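# Place the pail upright inside the drip tray

## Task

Put the pail down standing upright inside the drip tray so that its entire base rests on the tray's floor. Release it only once it is no more than about a finger's width above that floor. At the end the robot must not be touching the pail or gripping the tray, and the result must hold without the robot supporting it.

## Robot and tools

Robot: two arms, left_arm and right_arm, each ending in a two-finger parallel gripper. The fingers point along the gripper's own +z axis and close along its y axis. The reported end_effector_position is the spot between the pads when they are shut; closed fingertips extend about 19 mm past it (about 6 mm when fully open), and closing pushes the tips roughly 13 mm further out, so keep clearance above surfaces.

Scene frame (used in results): origin on the tabletop midway between the arms, +x out over the table, +z up, left_arm on the +y side. The names left/right are arm names, not image sides. Reported hand positions are in metres with orientation as quaternion wxyz, and may be somewhat off at long reach.

Row layout (shared by execute_actions and move): one flat list of 16 numbers covering both arms, each in [-1, 1]. Order: left dx, dy, dz, rx, ry, rz, left gripper position, left gripper speed, then the same eight for the right arm. dx..rz are an offset, not a pose: a target displacement from the gripper's measured pose at the start of the action (for a call's first action, the last pose a result reported), expressed in that gripper's own axes. Scale: 1.0 equals 0.6 m for dx, dy, dz and 180 degrees for the rotation vector rx, ry, rz. Every row in an action is measured from the same start pose, not chained. Gripper position is absolute: +1 fully open (85 mm), 0 about 41 mm, about -0.8 pads touching, -1 closes until blocked. Gripper speed: -1 about 20 mm/s, 0 about 85 mm/s, +1 about 150 mm/s. To leave a gripper unchanged, repeat its previous position and speed (0 is a real command). For an arm that should stay, send zero offsets.

execute_actions(actions): list of up to 15 actions; each action is a table of up to 15 rows of 16 numbers, one row per 1/30 s step, and a short table repeats its final row to fill 15 steps. An empty list just returns state and images. Per step, the commanded pose is clipped to within 70 mm and 16 degrees of the measured pose, so large offsets take several actions; after an action the arm only continues to its last clipped pose. Position is favoured over orientation if both cannot be met.

move(target, speed, blocking): target is one 16-number row as above (offsets from the pose in the latest result that shows one). The gripper travels a straight line toward it; both arms finish together, lasting 0.5 to 10 s, cut off at 10 s. speed is top path speed in m/s, 0.002 to 0.5 (default 0.25), rotation up to twice that in rad/s. Finger numbers are sent at the start. It does not avoid obstacles or the other arm; faster contact and targets set deeper past a contact press harder. blocking=false returns after 0.5 s while the arm keeps going; then use wait(0) or stop before sending more motion. The result adds a 'move:' line: the end state (done, off_target, moving, held, fault) and limits (paced = pose clipped; held = a check blocked steps, after which the arm may jump faster), plus each gripper's distance from its target.

wait(seconds): 0 to 10; runs the scene holding current commands, returns early when a running move ends. stop(): brakes the running move (needs room); fingers continue. zoom_image(camera, region): region [x0, y0, x1, y1] in pixels, max 504x504, from one of cam_head_left, cam_head_right, cam_high, cam_low, cam_left_wrist, cam_right_wrist (all 896x504). finished_scene(scene): ends the current scene by number, irreversibly, and reports success.

Results: a state line 'left_arm: … | right_arm: …' with pose per gripper; 'Hand target' lines show where the controller is heading; position_measured_pct is about 50 - 50 x finger position (0 = open). If the fingers stop short of the request at under about 90, something is held; near 90 or above the pads met on nothing or something very thin. Step readings list positions at some steps; HELD marks steps where an arm's command was held back. 'pose unreachable' means the clearance check altered or blocked that arm's command.

Gripping: command -1 and keep it to grip firmly (about 190-235 N per pad). For a softer grip, open, then close to just below the object's width. Release by commanding a position wider than the object. Fingers may re-close on their own if the object slips or the grip weakens.

Limits and hazards: joint ranges and load limits (48 N m for waist, shoulder, upper arm roll, elbow; 30.2 N m for forearm roll, wrist pitch, wrist roll, including held weight). Reaching a load limit freezes that arm for 10 s and skips the rest of the call. Holding loads heats motors: MOTOR HOT from 60 °C, and at 75 °C an OVER-TEMPERATURE FAULT makes the arm sink. Avoid arm-to-arm collisions, hard pushes, slams, dropping the pail, or knocking anything off the table. Lower the pail slowly to just above the tray floor, open, then lift clear so nothing is touched.

Each tool is called after "Emit:" by a JSON object that holds its "method" and its "body", one argument or row to a line.

## Session

Emit:
{"method": "execute_actions", "body": {
  "actions": []
}}

Scene clock: 0.00 s.
left_arm: end_effector_position=(+0.2459, +0.2786, +0.3801) position_measured_pct=0.0 end_effector_quat_wxyz=(-0.157, +0.824, -0.342, +0.424) | right_arm: end_effector_position=(+0.4262, -0.2161, +0.1992) position_measured_pct=0.0 end_effector_quat_wxyz=(-0.001, -0.057, +0.998, -0.001)
Joint positions: left_arm=[-0.831 -0.916 -0.308  2.399  0.624  1.243  2.731] | right_arm=[-0.052  0.435  0.003  1.654  0.001  1.054  1.518]
Joint velocities: left_arm=[-0.    -0.    -0.001 -0.     0.001  0.    -0.001] | right_arm=[ 0.001  0.    -0.    -0.    -0.     0.001 -0.   ]
Motor temperatures (°C, as the motors report them): left_arm=[30 32 30 31 41 36 37] | right_arm=[31 36 29 31 38 39 43]
Hand target (left_arm): +0.246, +0.279, +0.380; -0.157, +0.824, -0.342, +0.424
Hand target (right_arm): +0.426, -0.216, +0.199; -0.001, -0.057, +0.998, -0.001

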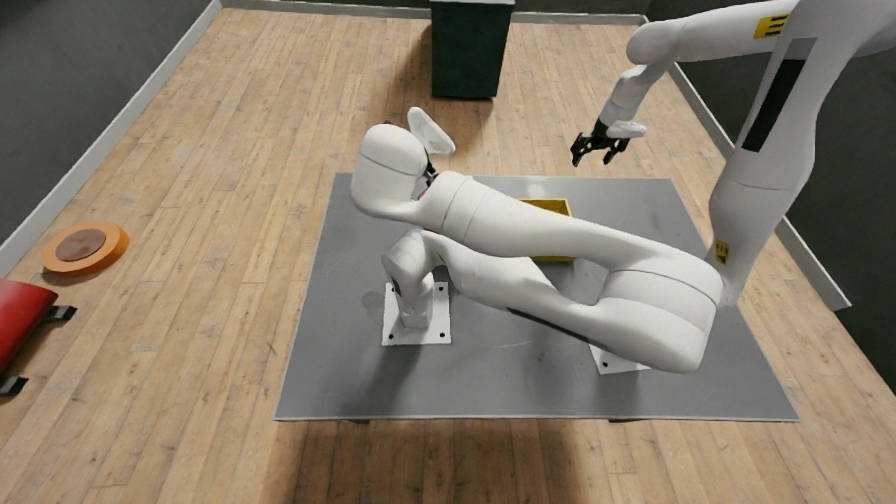

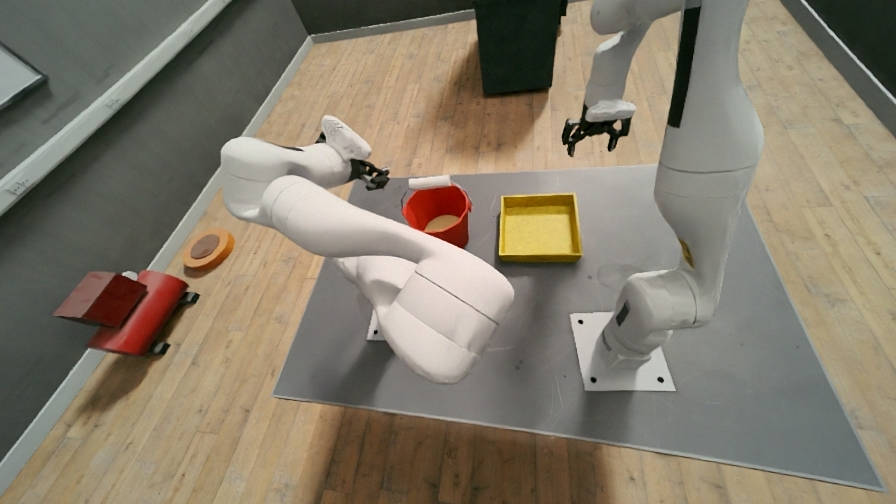

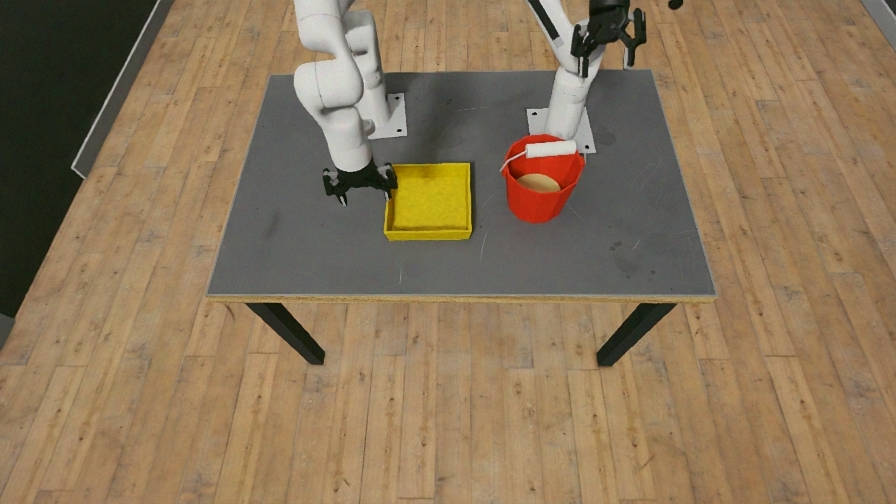

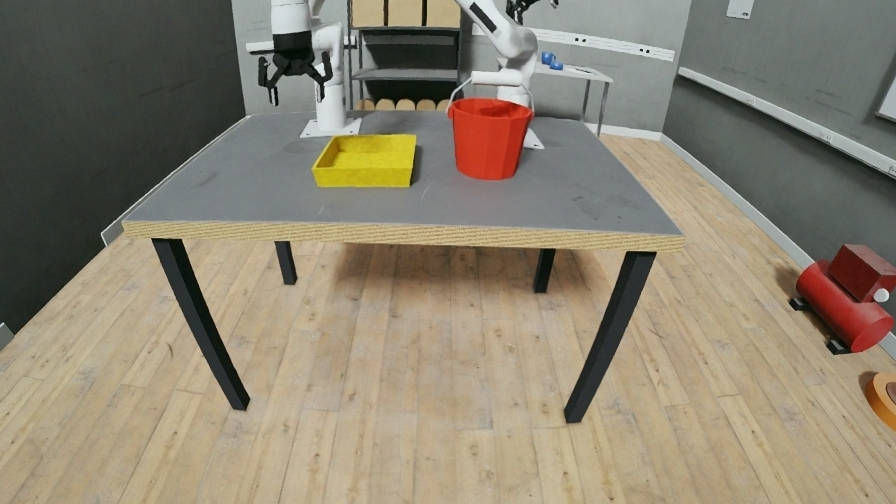

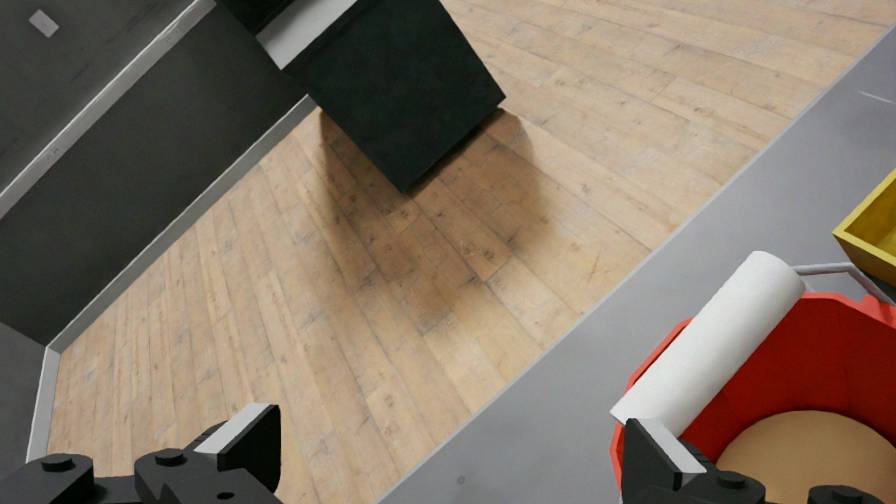

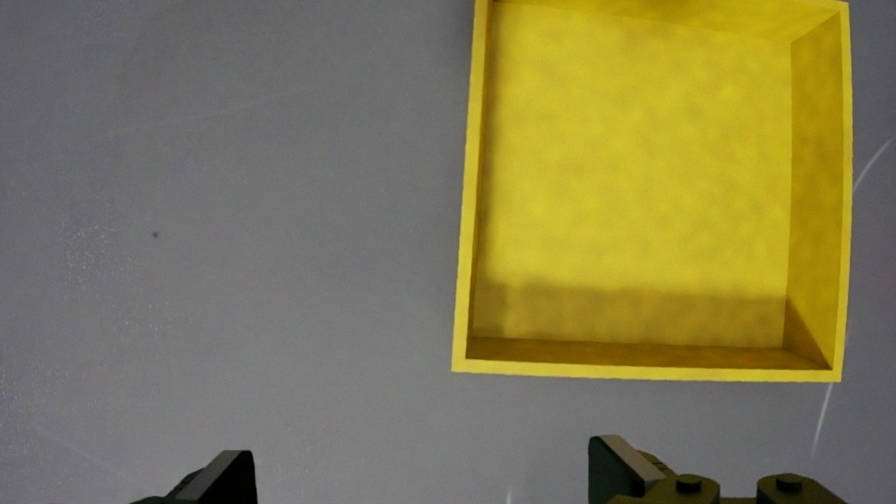

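Emit:
{"method": "move", "body": {
  "target": [0,0,0,-0.278,-0.128,0.23,1,0,0,0,0,0,0,0,1,0]
}}

Scene clock: 3.13 s.
left_arm: end_effector_position=(+0.2463, +0.2776, +0.3792) position_measured_pct=0.0 end_effector_quat_wxyz=(-0.000, +0.708, -0.706, +0.000) | right_arm: end_effector_position=(+0.4262, -0.2161, +0.1992) position_measured_pct=0.0 end_effector_quat_wxyz=(-0.001, -0.057, +0.998, -0.001)
Joint positions: left_arm=[-0.711 -0.335  0.397  1.85   0.127  1.602  2.782] | right_arm=[-0.052  0.435  0.003  1.654  0.001  1.054  1.518]
Joint velocities: left_arm=[-0.001  0.008  0.005 -0.002 -0.002  0.002  0.001] | right_arm=[-0.001  0.     0.     0.     0.    -0.    -0.   ]
Motor temperatures (°C, as the motors report them): left_arm=[30 32 30 31 41 36 37] | right_arm=[31 36 29 31 38 39 43]
Hand target (left_arm): +0.246, +0.278, +0.379; +0.000, +0.708, -0.706, -0.000
Hand target (right_arm): +0.426, -0.216, +0.199; -0.001, -0.057, +0.998, -0.001
Off the commanded pose (left_arm): 0.001 m, 0 deg.
Off the commanded pose (right_arm): 0.000 m, 0 deg.
move: done

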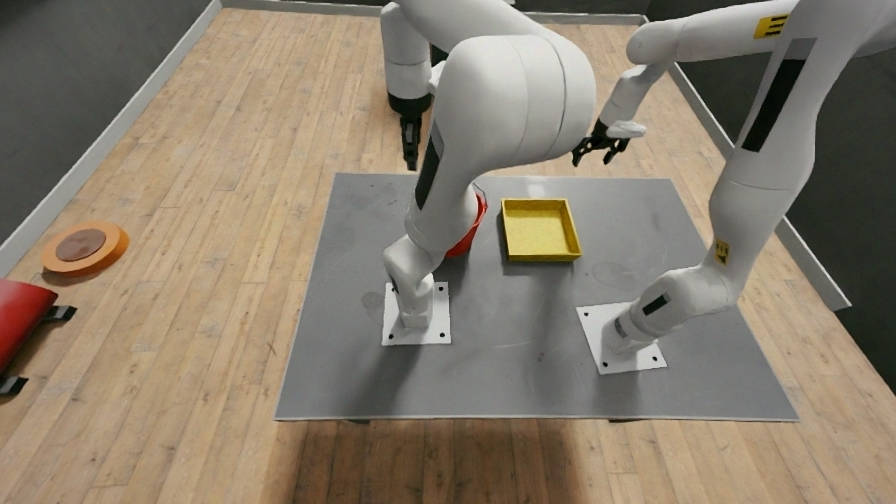

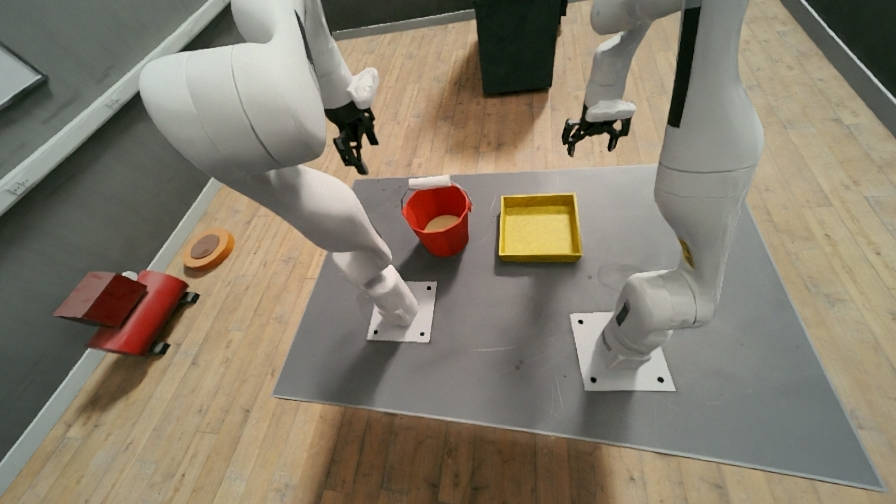

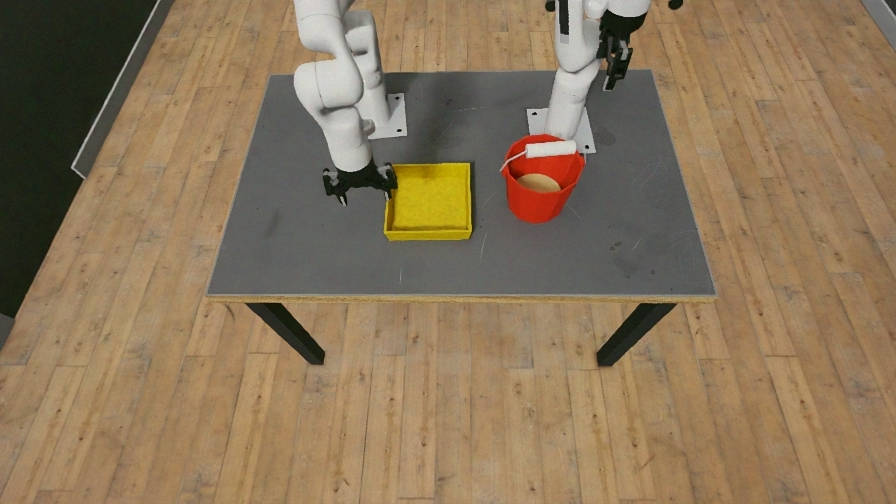

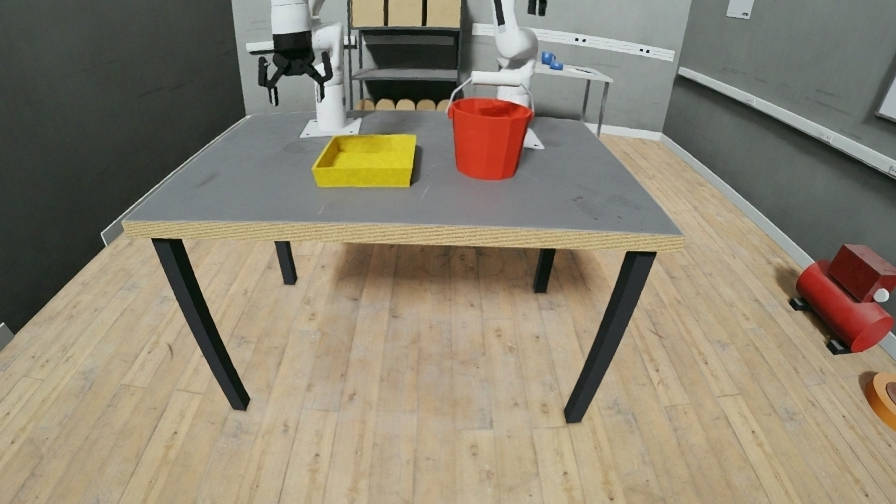

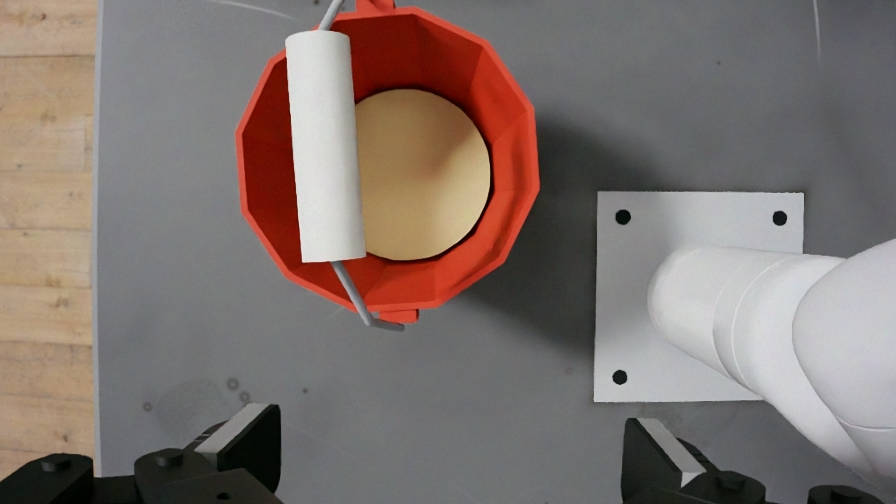

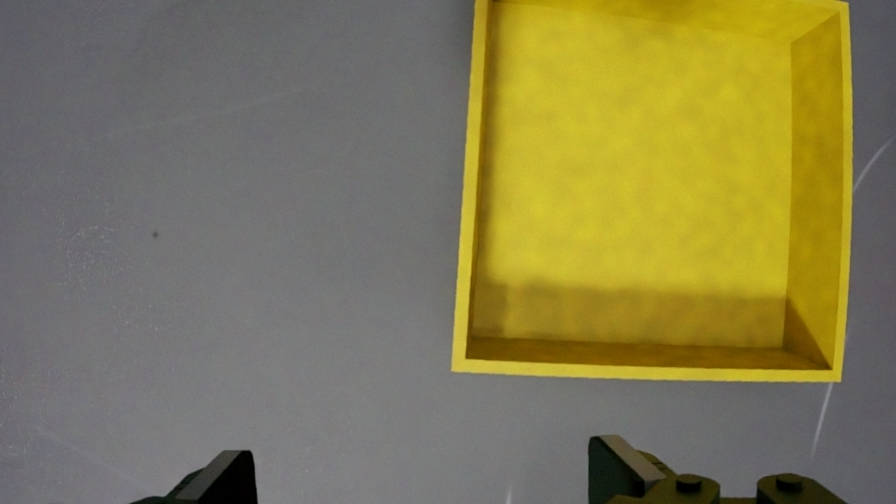

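Emit:
{"method": "move", "body": {
  "target": [0.15,-0.09,0.15,0,0,0,1,0,0,0,0,0,0,0,1,0],
  "speed": 0.15
}}

Scene clock: 4.73 s.
left_arm: end_effector_position=(+0.2996, +0.1874, +0.2889) position_measured_pct=0.0 end_effector_quat_wxyz=(+0.000, +0.708, -0.706, +0.000) | right_arm: end_effector_position=(+0.4262, -0.2161, +0.1992) position_measured_pct=0.0 end_effector_quat_wxyz=(-0.001, -0.057, +0.998, -0.001)
Joint positions: left_arm=[-0.678 -0.137  0.863  1.986  0.11   1.247  3.258] | right_arm=[-0.052  0.435  0.003  1.654  0.001  1.054  1.518]
Joint velocities: left_arm=[-0.     0.015  0.009 -0.002 -0.009 -0.001  0.011] | right_arm=[ 0.    -0.    -0.     0.    -0.001 -0.    -0.002]
Motor temperatures (°C, as the motors report them): left_arm=[30 32 30 31 41 36 37] | right_arm=[31 36 29 32 38 39 43]
Hand target (left_arm): +0.300, +0.187, +0.289; +0.001, +0.708, -0.706, -0.000
Hand target (right_arm): +0.426, -0.216, +0.199; -0.001, -0.057, +0.998, -0.001
Off the commanded pose (left_arm): 0.001 m, 0 deg.
Off the commanded pose (right_arm): 0.000 m, 0 deg.
move: done

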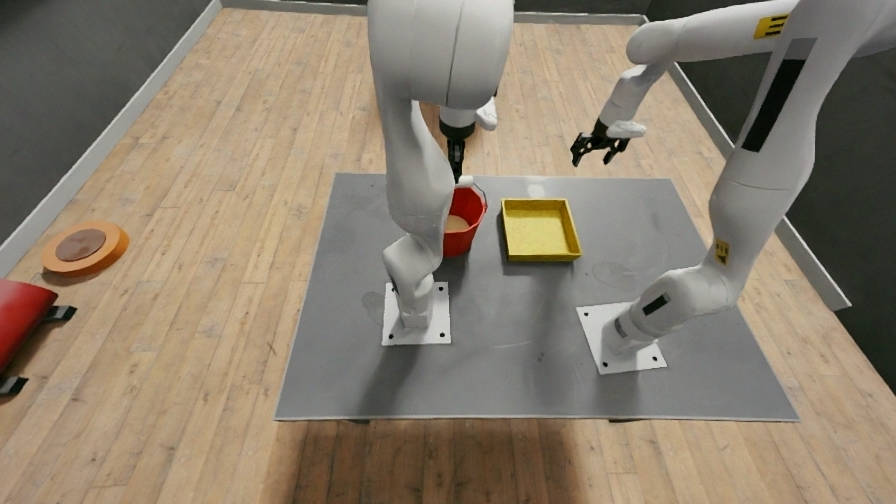

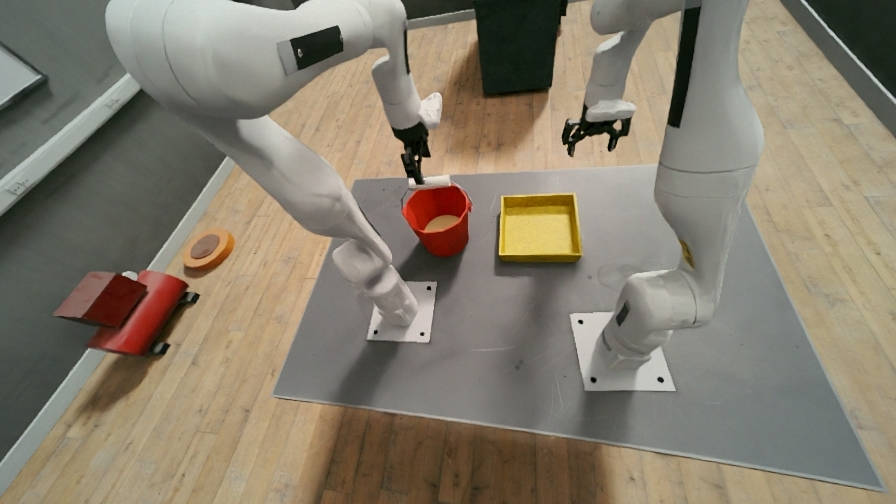

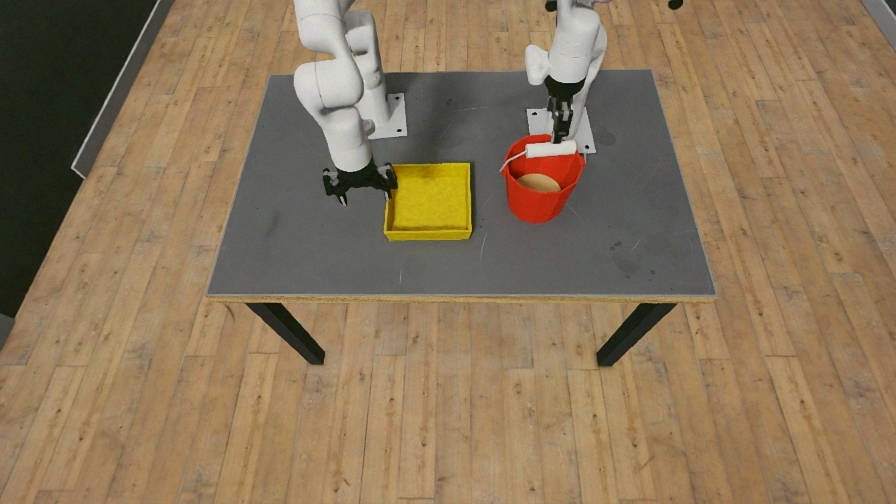

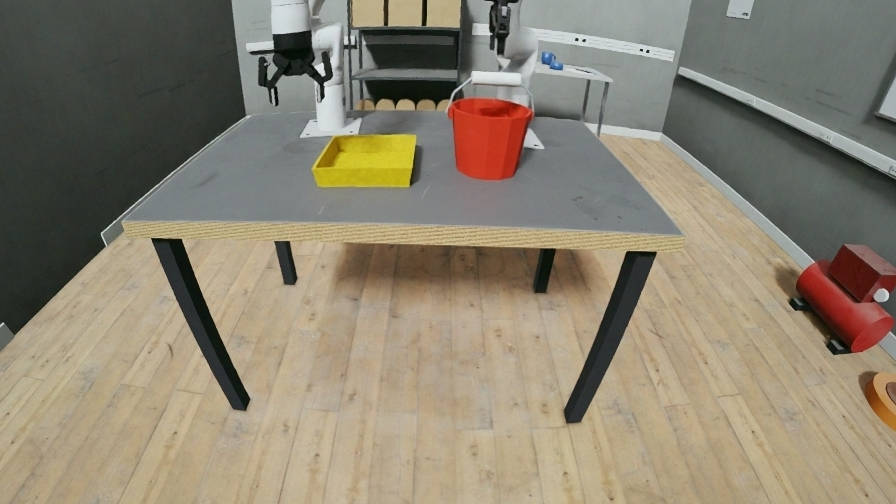

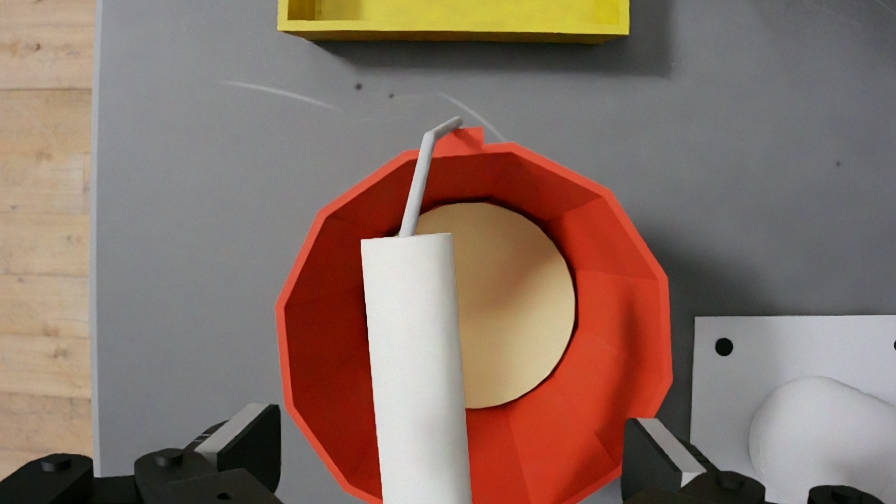

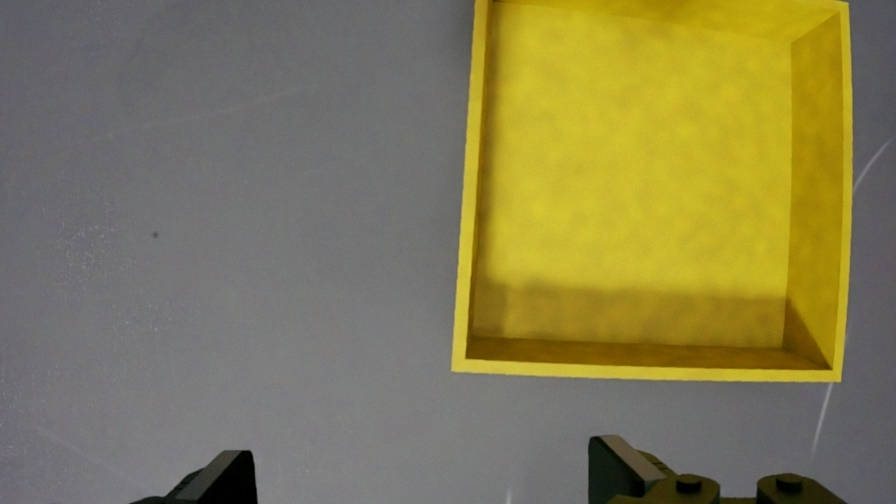

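Emit:
{"method": "move", "body": {
  "target": [0.015,-0.02,0.07,0,0,0,1,0,0,0,0,0,0,0,1,0],
  "speed": 0.08
}}

Scene clock: 5.87 s.
left_arm: end_effector_position=(+0.3114, +0.1787, +0.2470) position_measured_pct=0.0 end_effector_quat_wxyz=(-0.000, +0.709, -0.706, +0.000) | right_arm: end_effector_position=(+0.4262, -0.2161, +0.1992) position_measured_pct=0.0 end_effector_quat_wxyz=(-0.001, -0.057, +0.998, -0.001)
Joint positions: left_arm=[-0.647  0.002  0.973  2.057 -0.002  1.083  3.441] | right_arm=[-0.052  0.435  0.003  1.654  0.001  1.054  1.518]
Joint velocities: left_arm=[ 0.004  0.013  0.004  0.    -0.006 -0.002  0.01 ] | right_arm=[-0.    -0.     0.    -0.    -0.002  0.001 -0.001]
Motor temperatures (°C, as the motors report them): left_arm=[30 32 30 31 41 36 37] | right_arm=[31 36 29 32 38 39 43]
Hand target (left_arm): +0.311, +0.179, +0.247; +0.000, +0.709, -0.706, -0.000
Hand target (right_arm): +0.426, -0.216, +0.199; -0.001, -0.057, +0.998, -0.001
Off the commanded pose (left_arm): 0.000 m, 0 deg.
Off the commanded pose (right_arm): 0.000 m, 0 deg.
move: done

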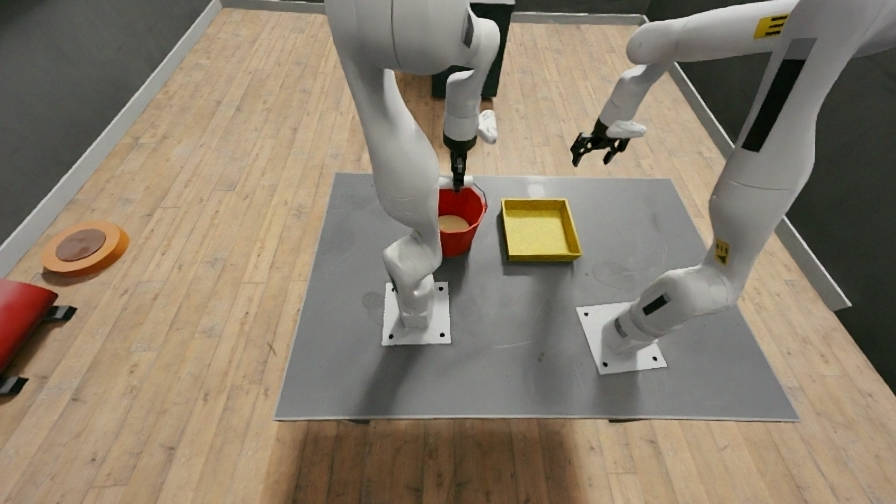

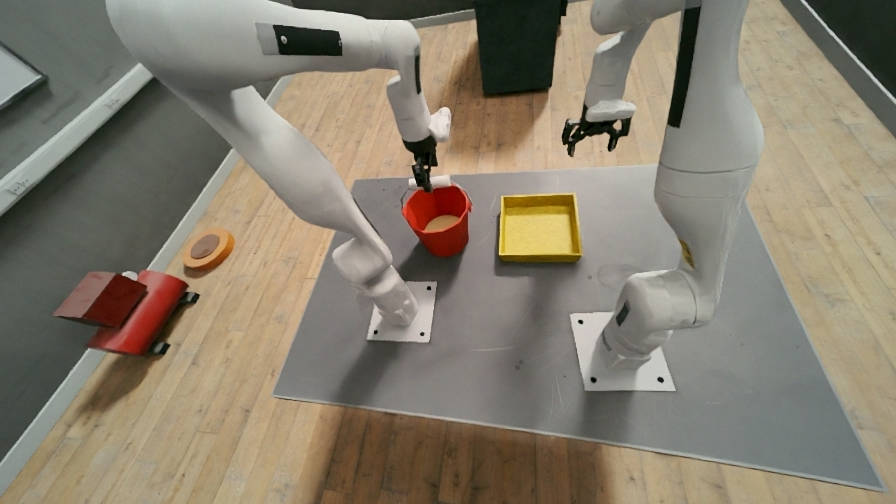

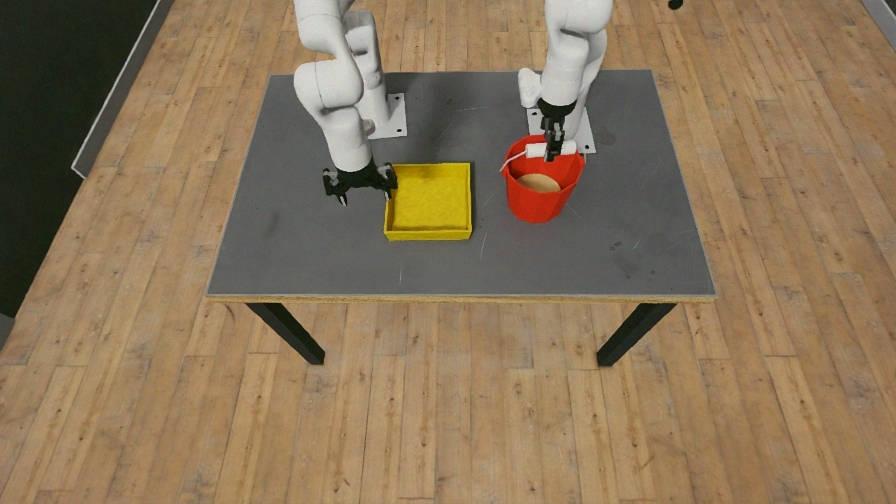

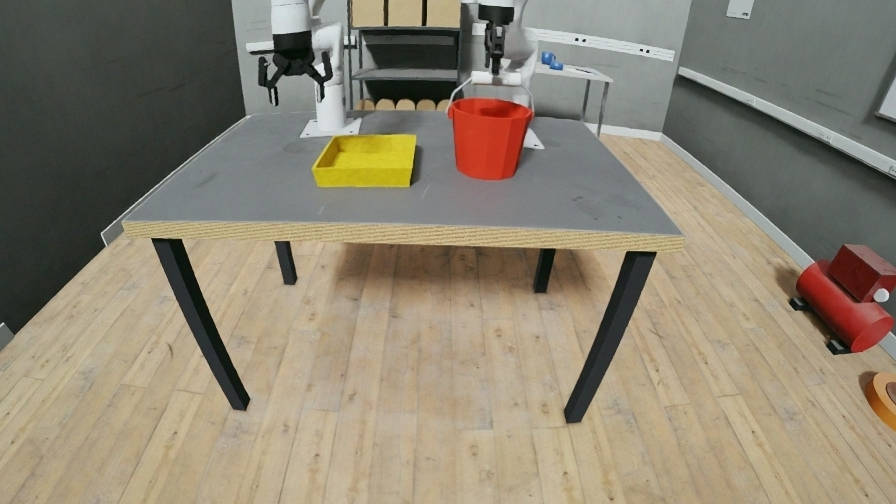

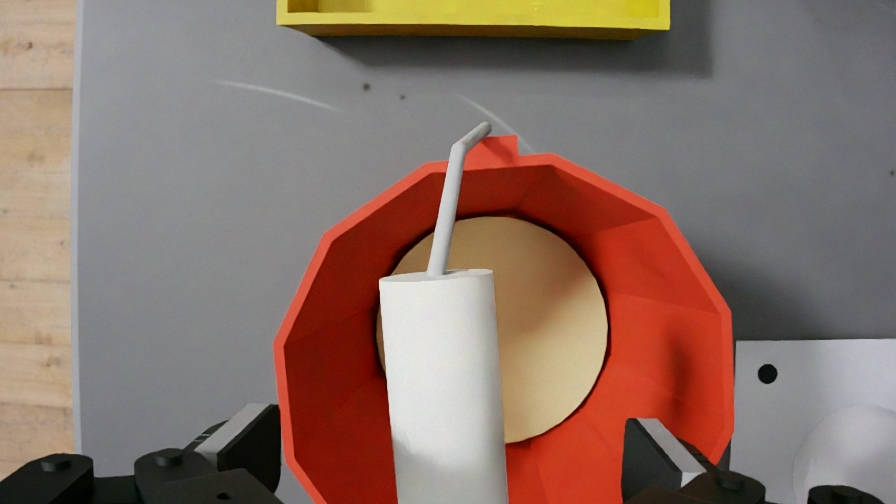

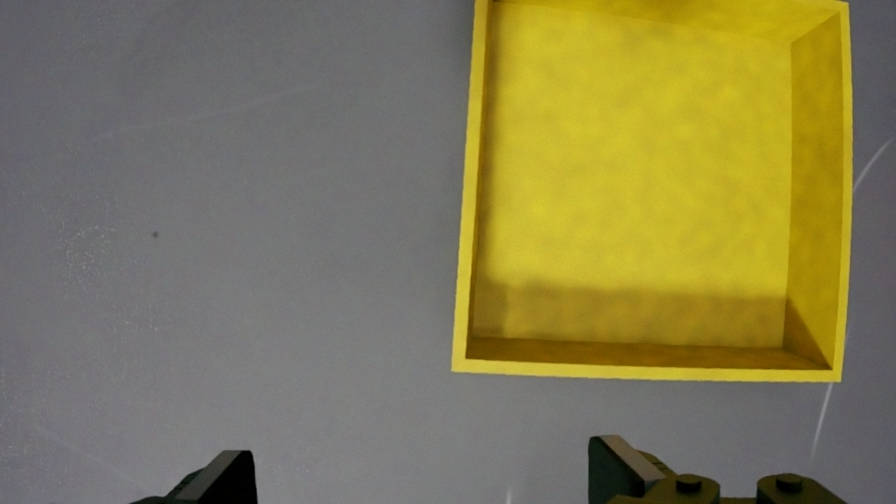

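Emit:
{"method": "move", "body": {
  "target": [0.01,0,0.06,0,0,0,1,0,0,0,0,0,0,0,1,0],
  "speed": 0.05
}}

Scene clock: 7.03 s.
left_arm: end_effector_position=(+0.3113, +0.1730, +0.2112) position_measured_pct=0.0 end_effector_quat_wxyz=(-0.000, +0.709, -0.705, -0.000) | right_arm: end_effector_position=(+0.4262, -0.2161, +0.1992) position_measured_pct=0.0 end_effector_quat_wxyz=(-0.001, -0.057, +0.998, -0.001)
Joint positions: left_arm=[-0.576  0.108  0.998  2.132 -0.112  0.954  3.599] | right_arm=[-0.052  0.435  0.003  1.654  0.001  1.054  1.518]
Joint velocities: left_arm=[ 0.008  0.01   0.003  0.002 -0.007 -0.003  0.012] | right_arm=[ 0.001  0.     0.     0.    -0.001  0.001  0.001]
Motor temperatures (°C, as the motors report them): left_arm=[30 32 30 31 41 36 37] | right_arm=[31 36 29 32 38 39 43]
Hand target (left_arm): +0.311, +0.173, +0.211; +0.000, +0.709, -0.705, -0.000
Hand target (right_arm): +0.426, -0.216, +0.199; -0.001, -0.057, +0.998, -0.001
Off the commanded pose (left_arm): 0.000 m, 0 deg.
Off the commanded pose (right_arm): 0.000 m, 0 deg.
move: done

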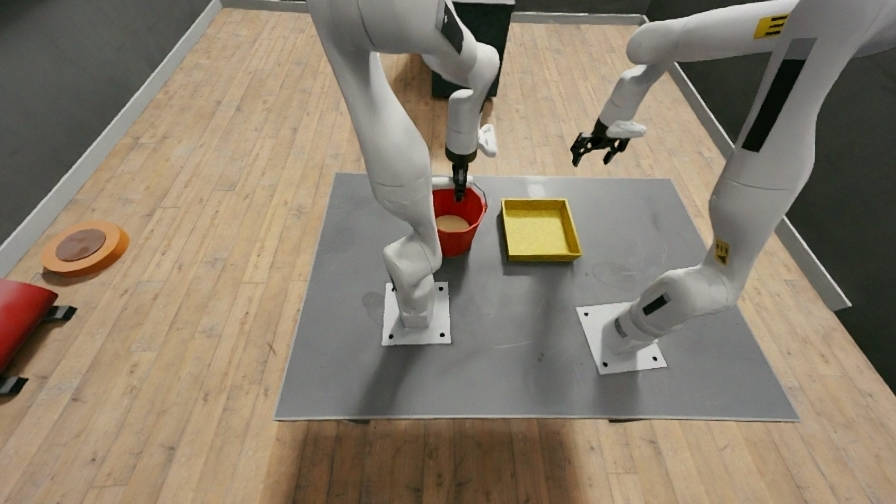

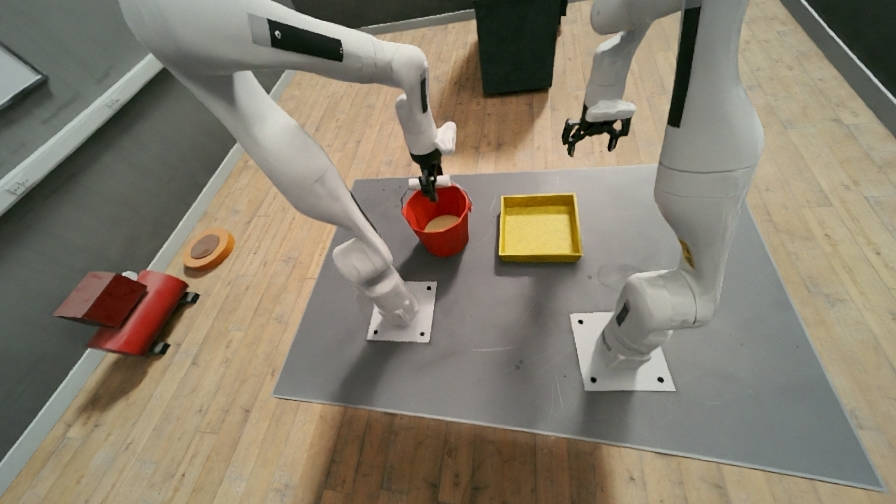

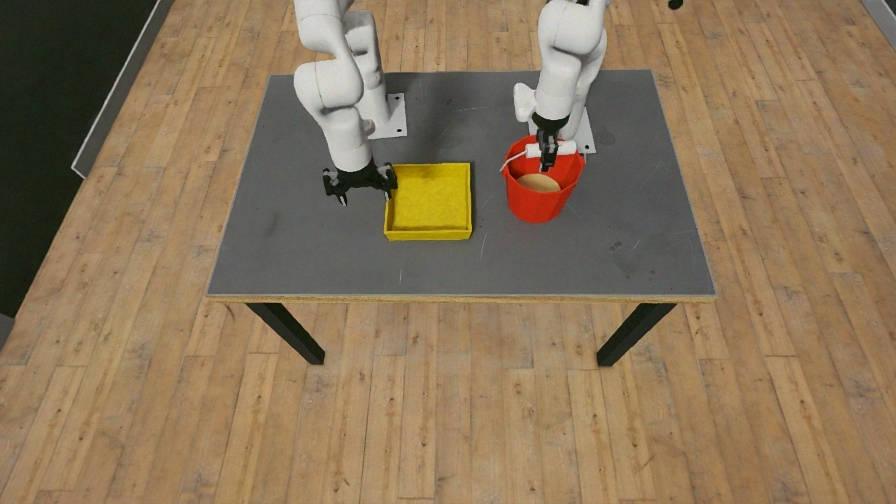

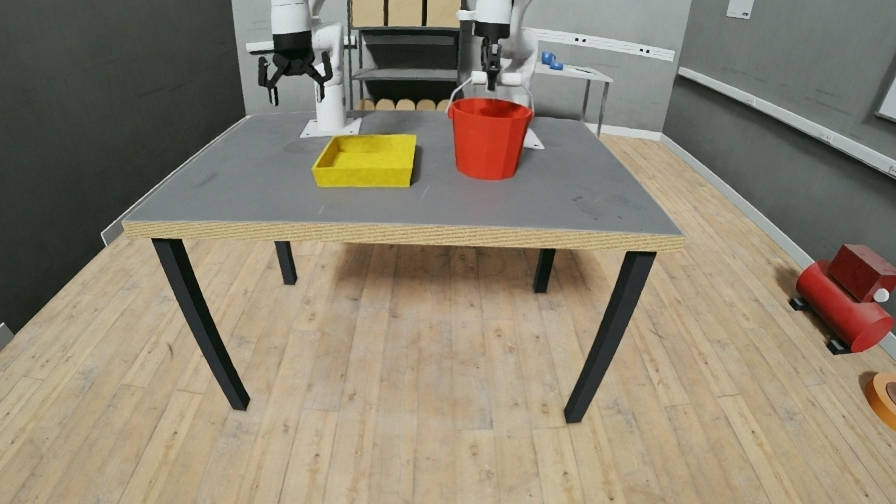

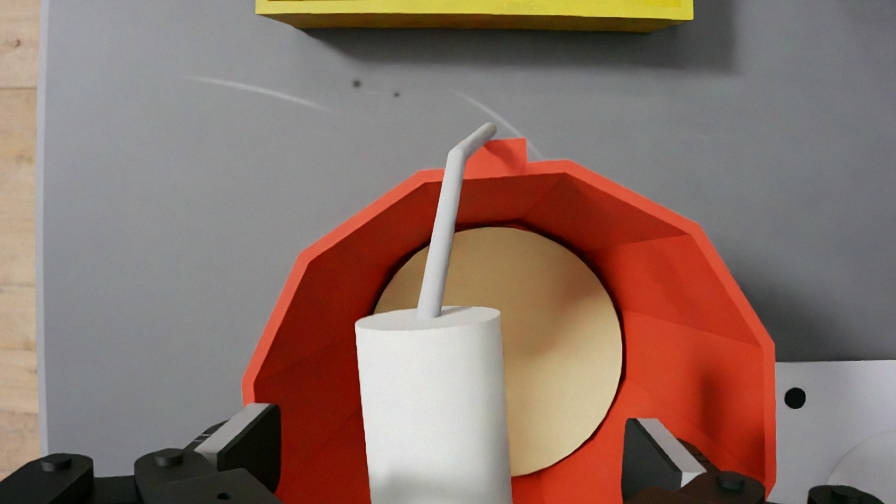

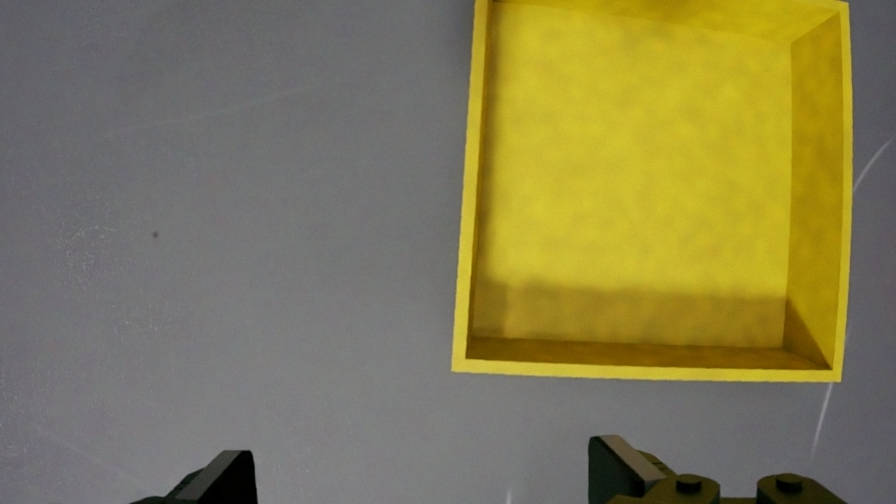

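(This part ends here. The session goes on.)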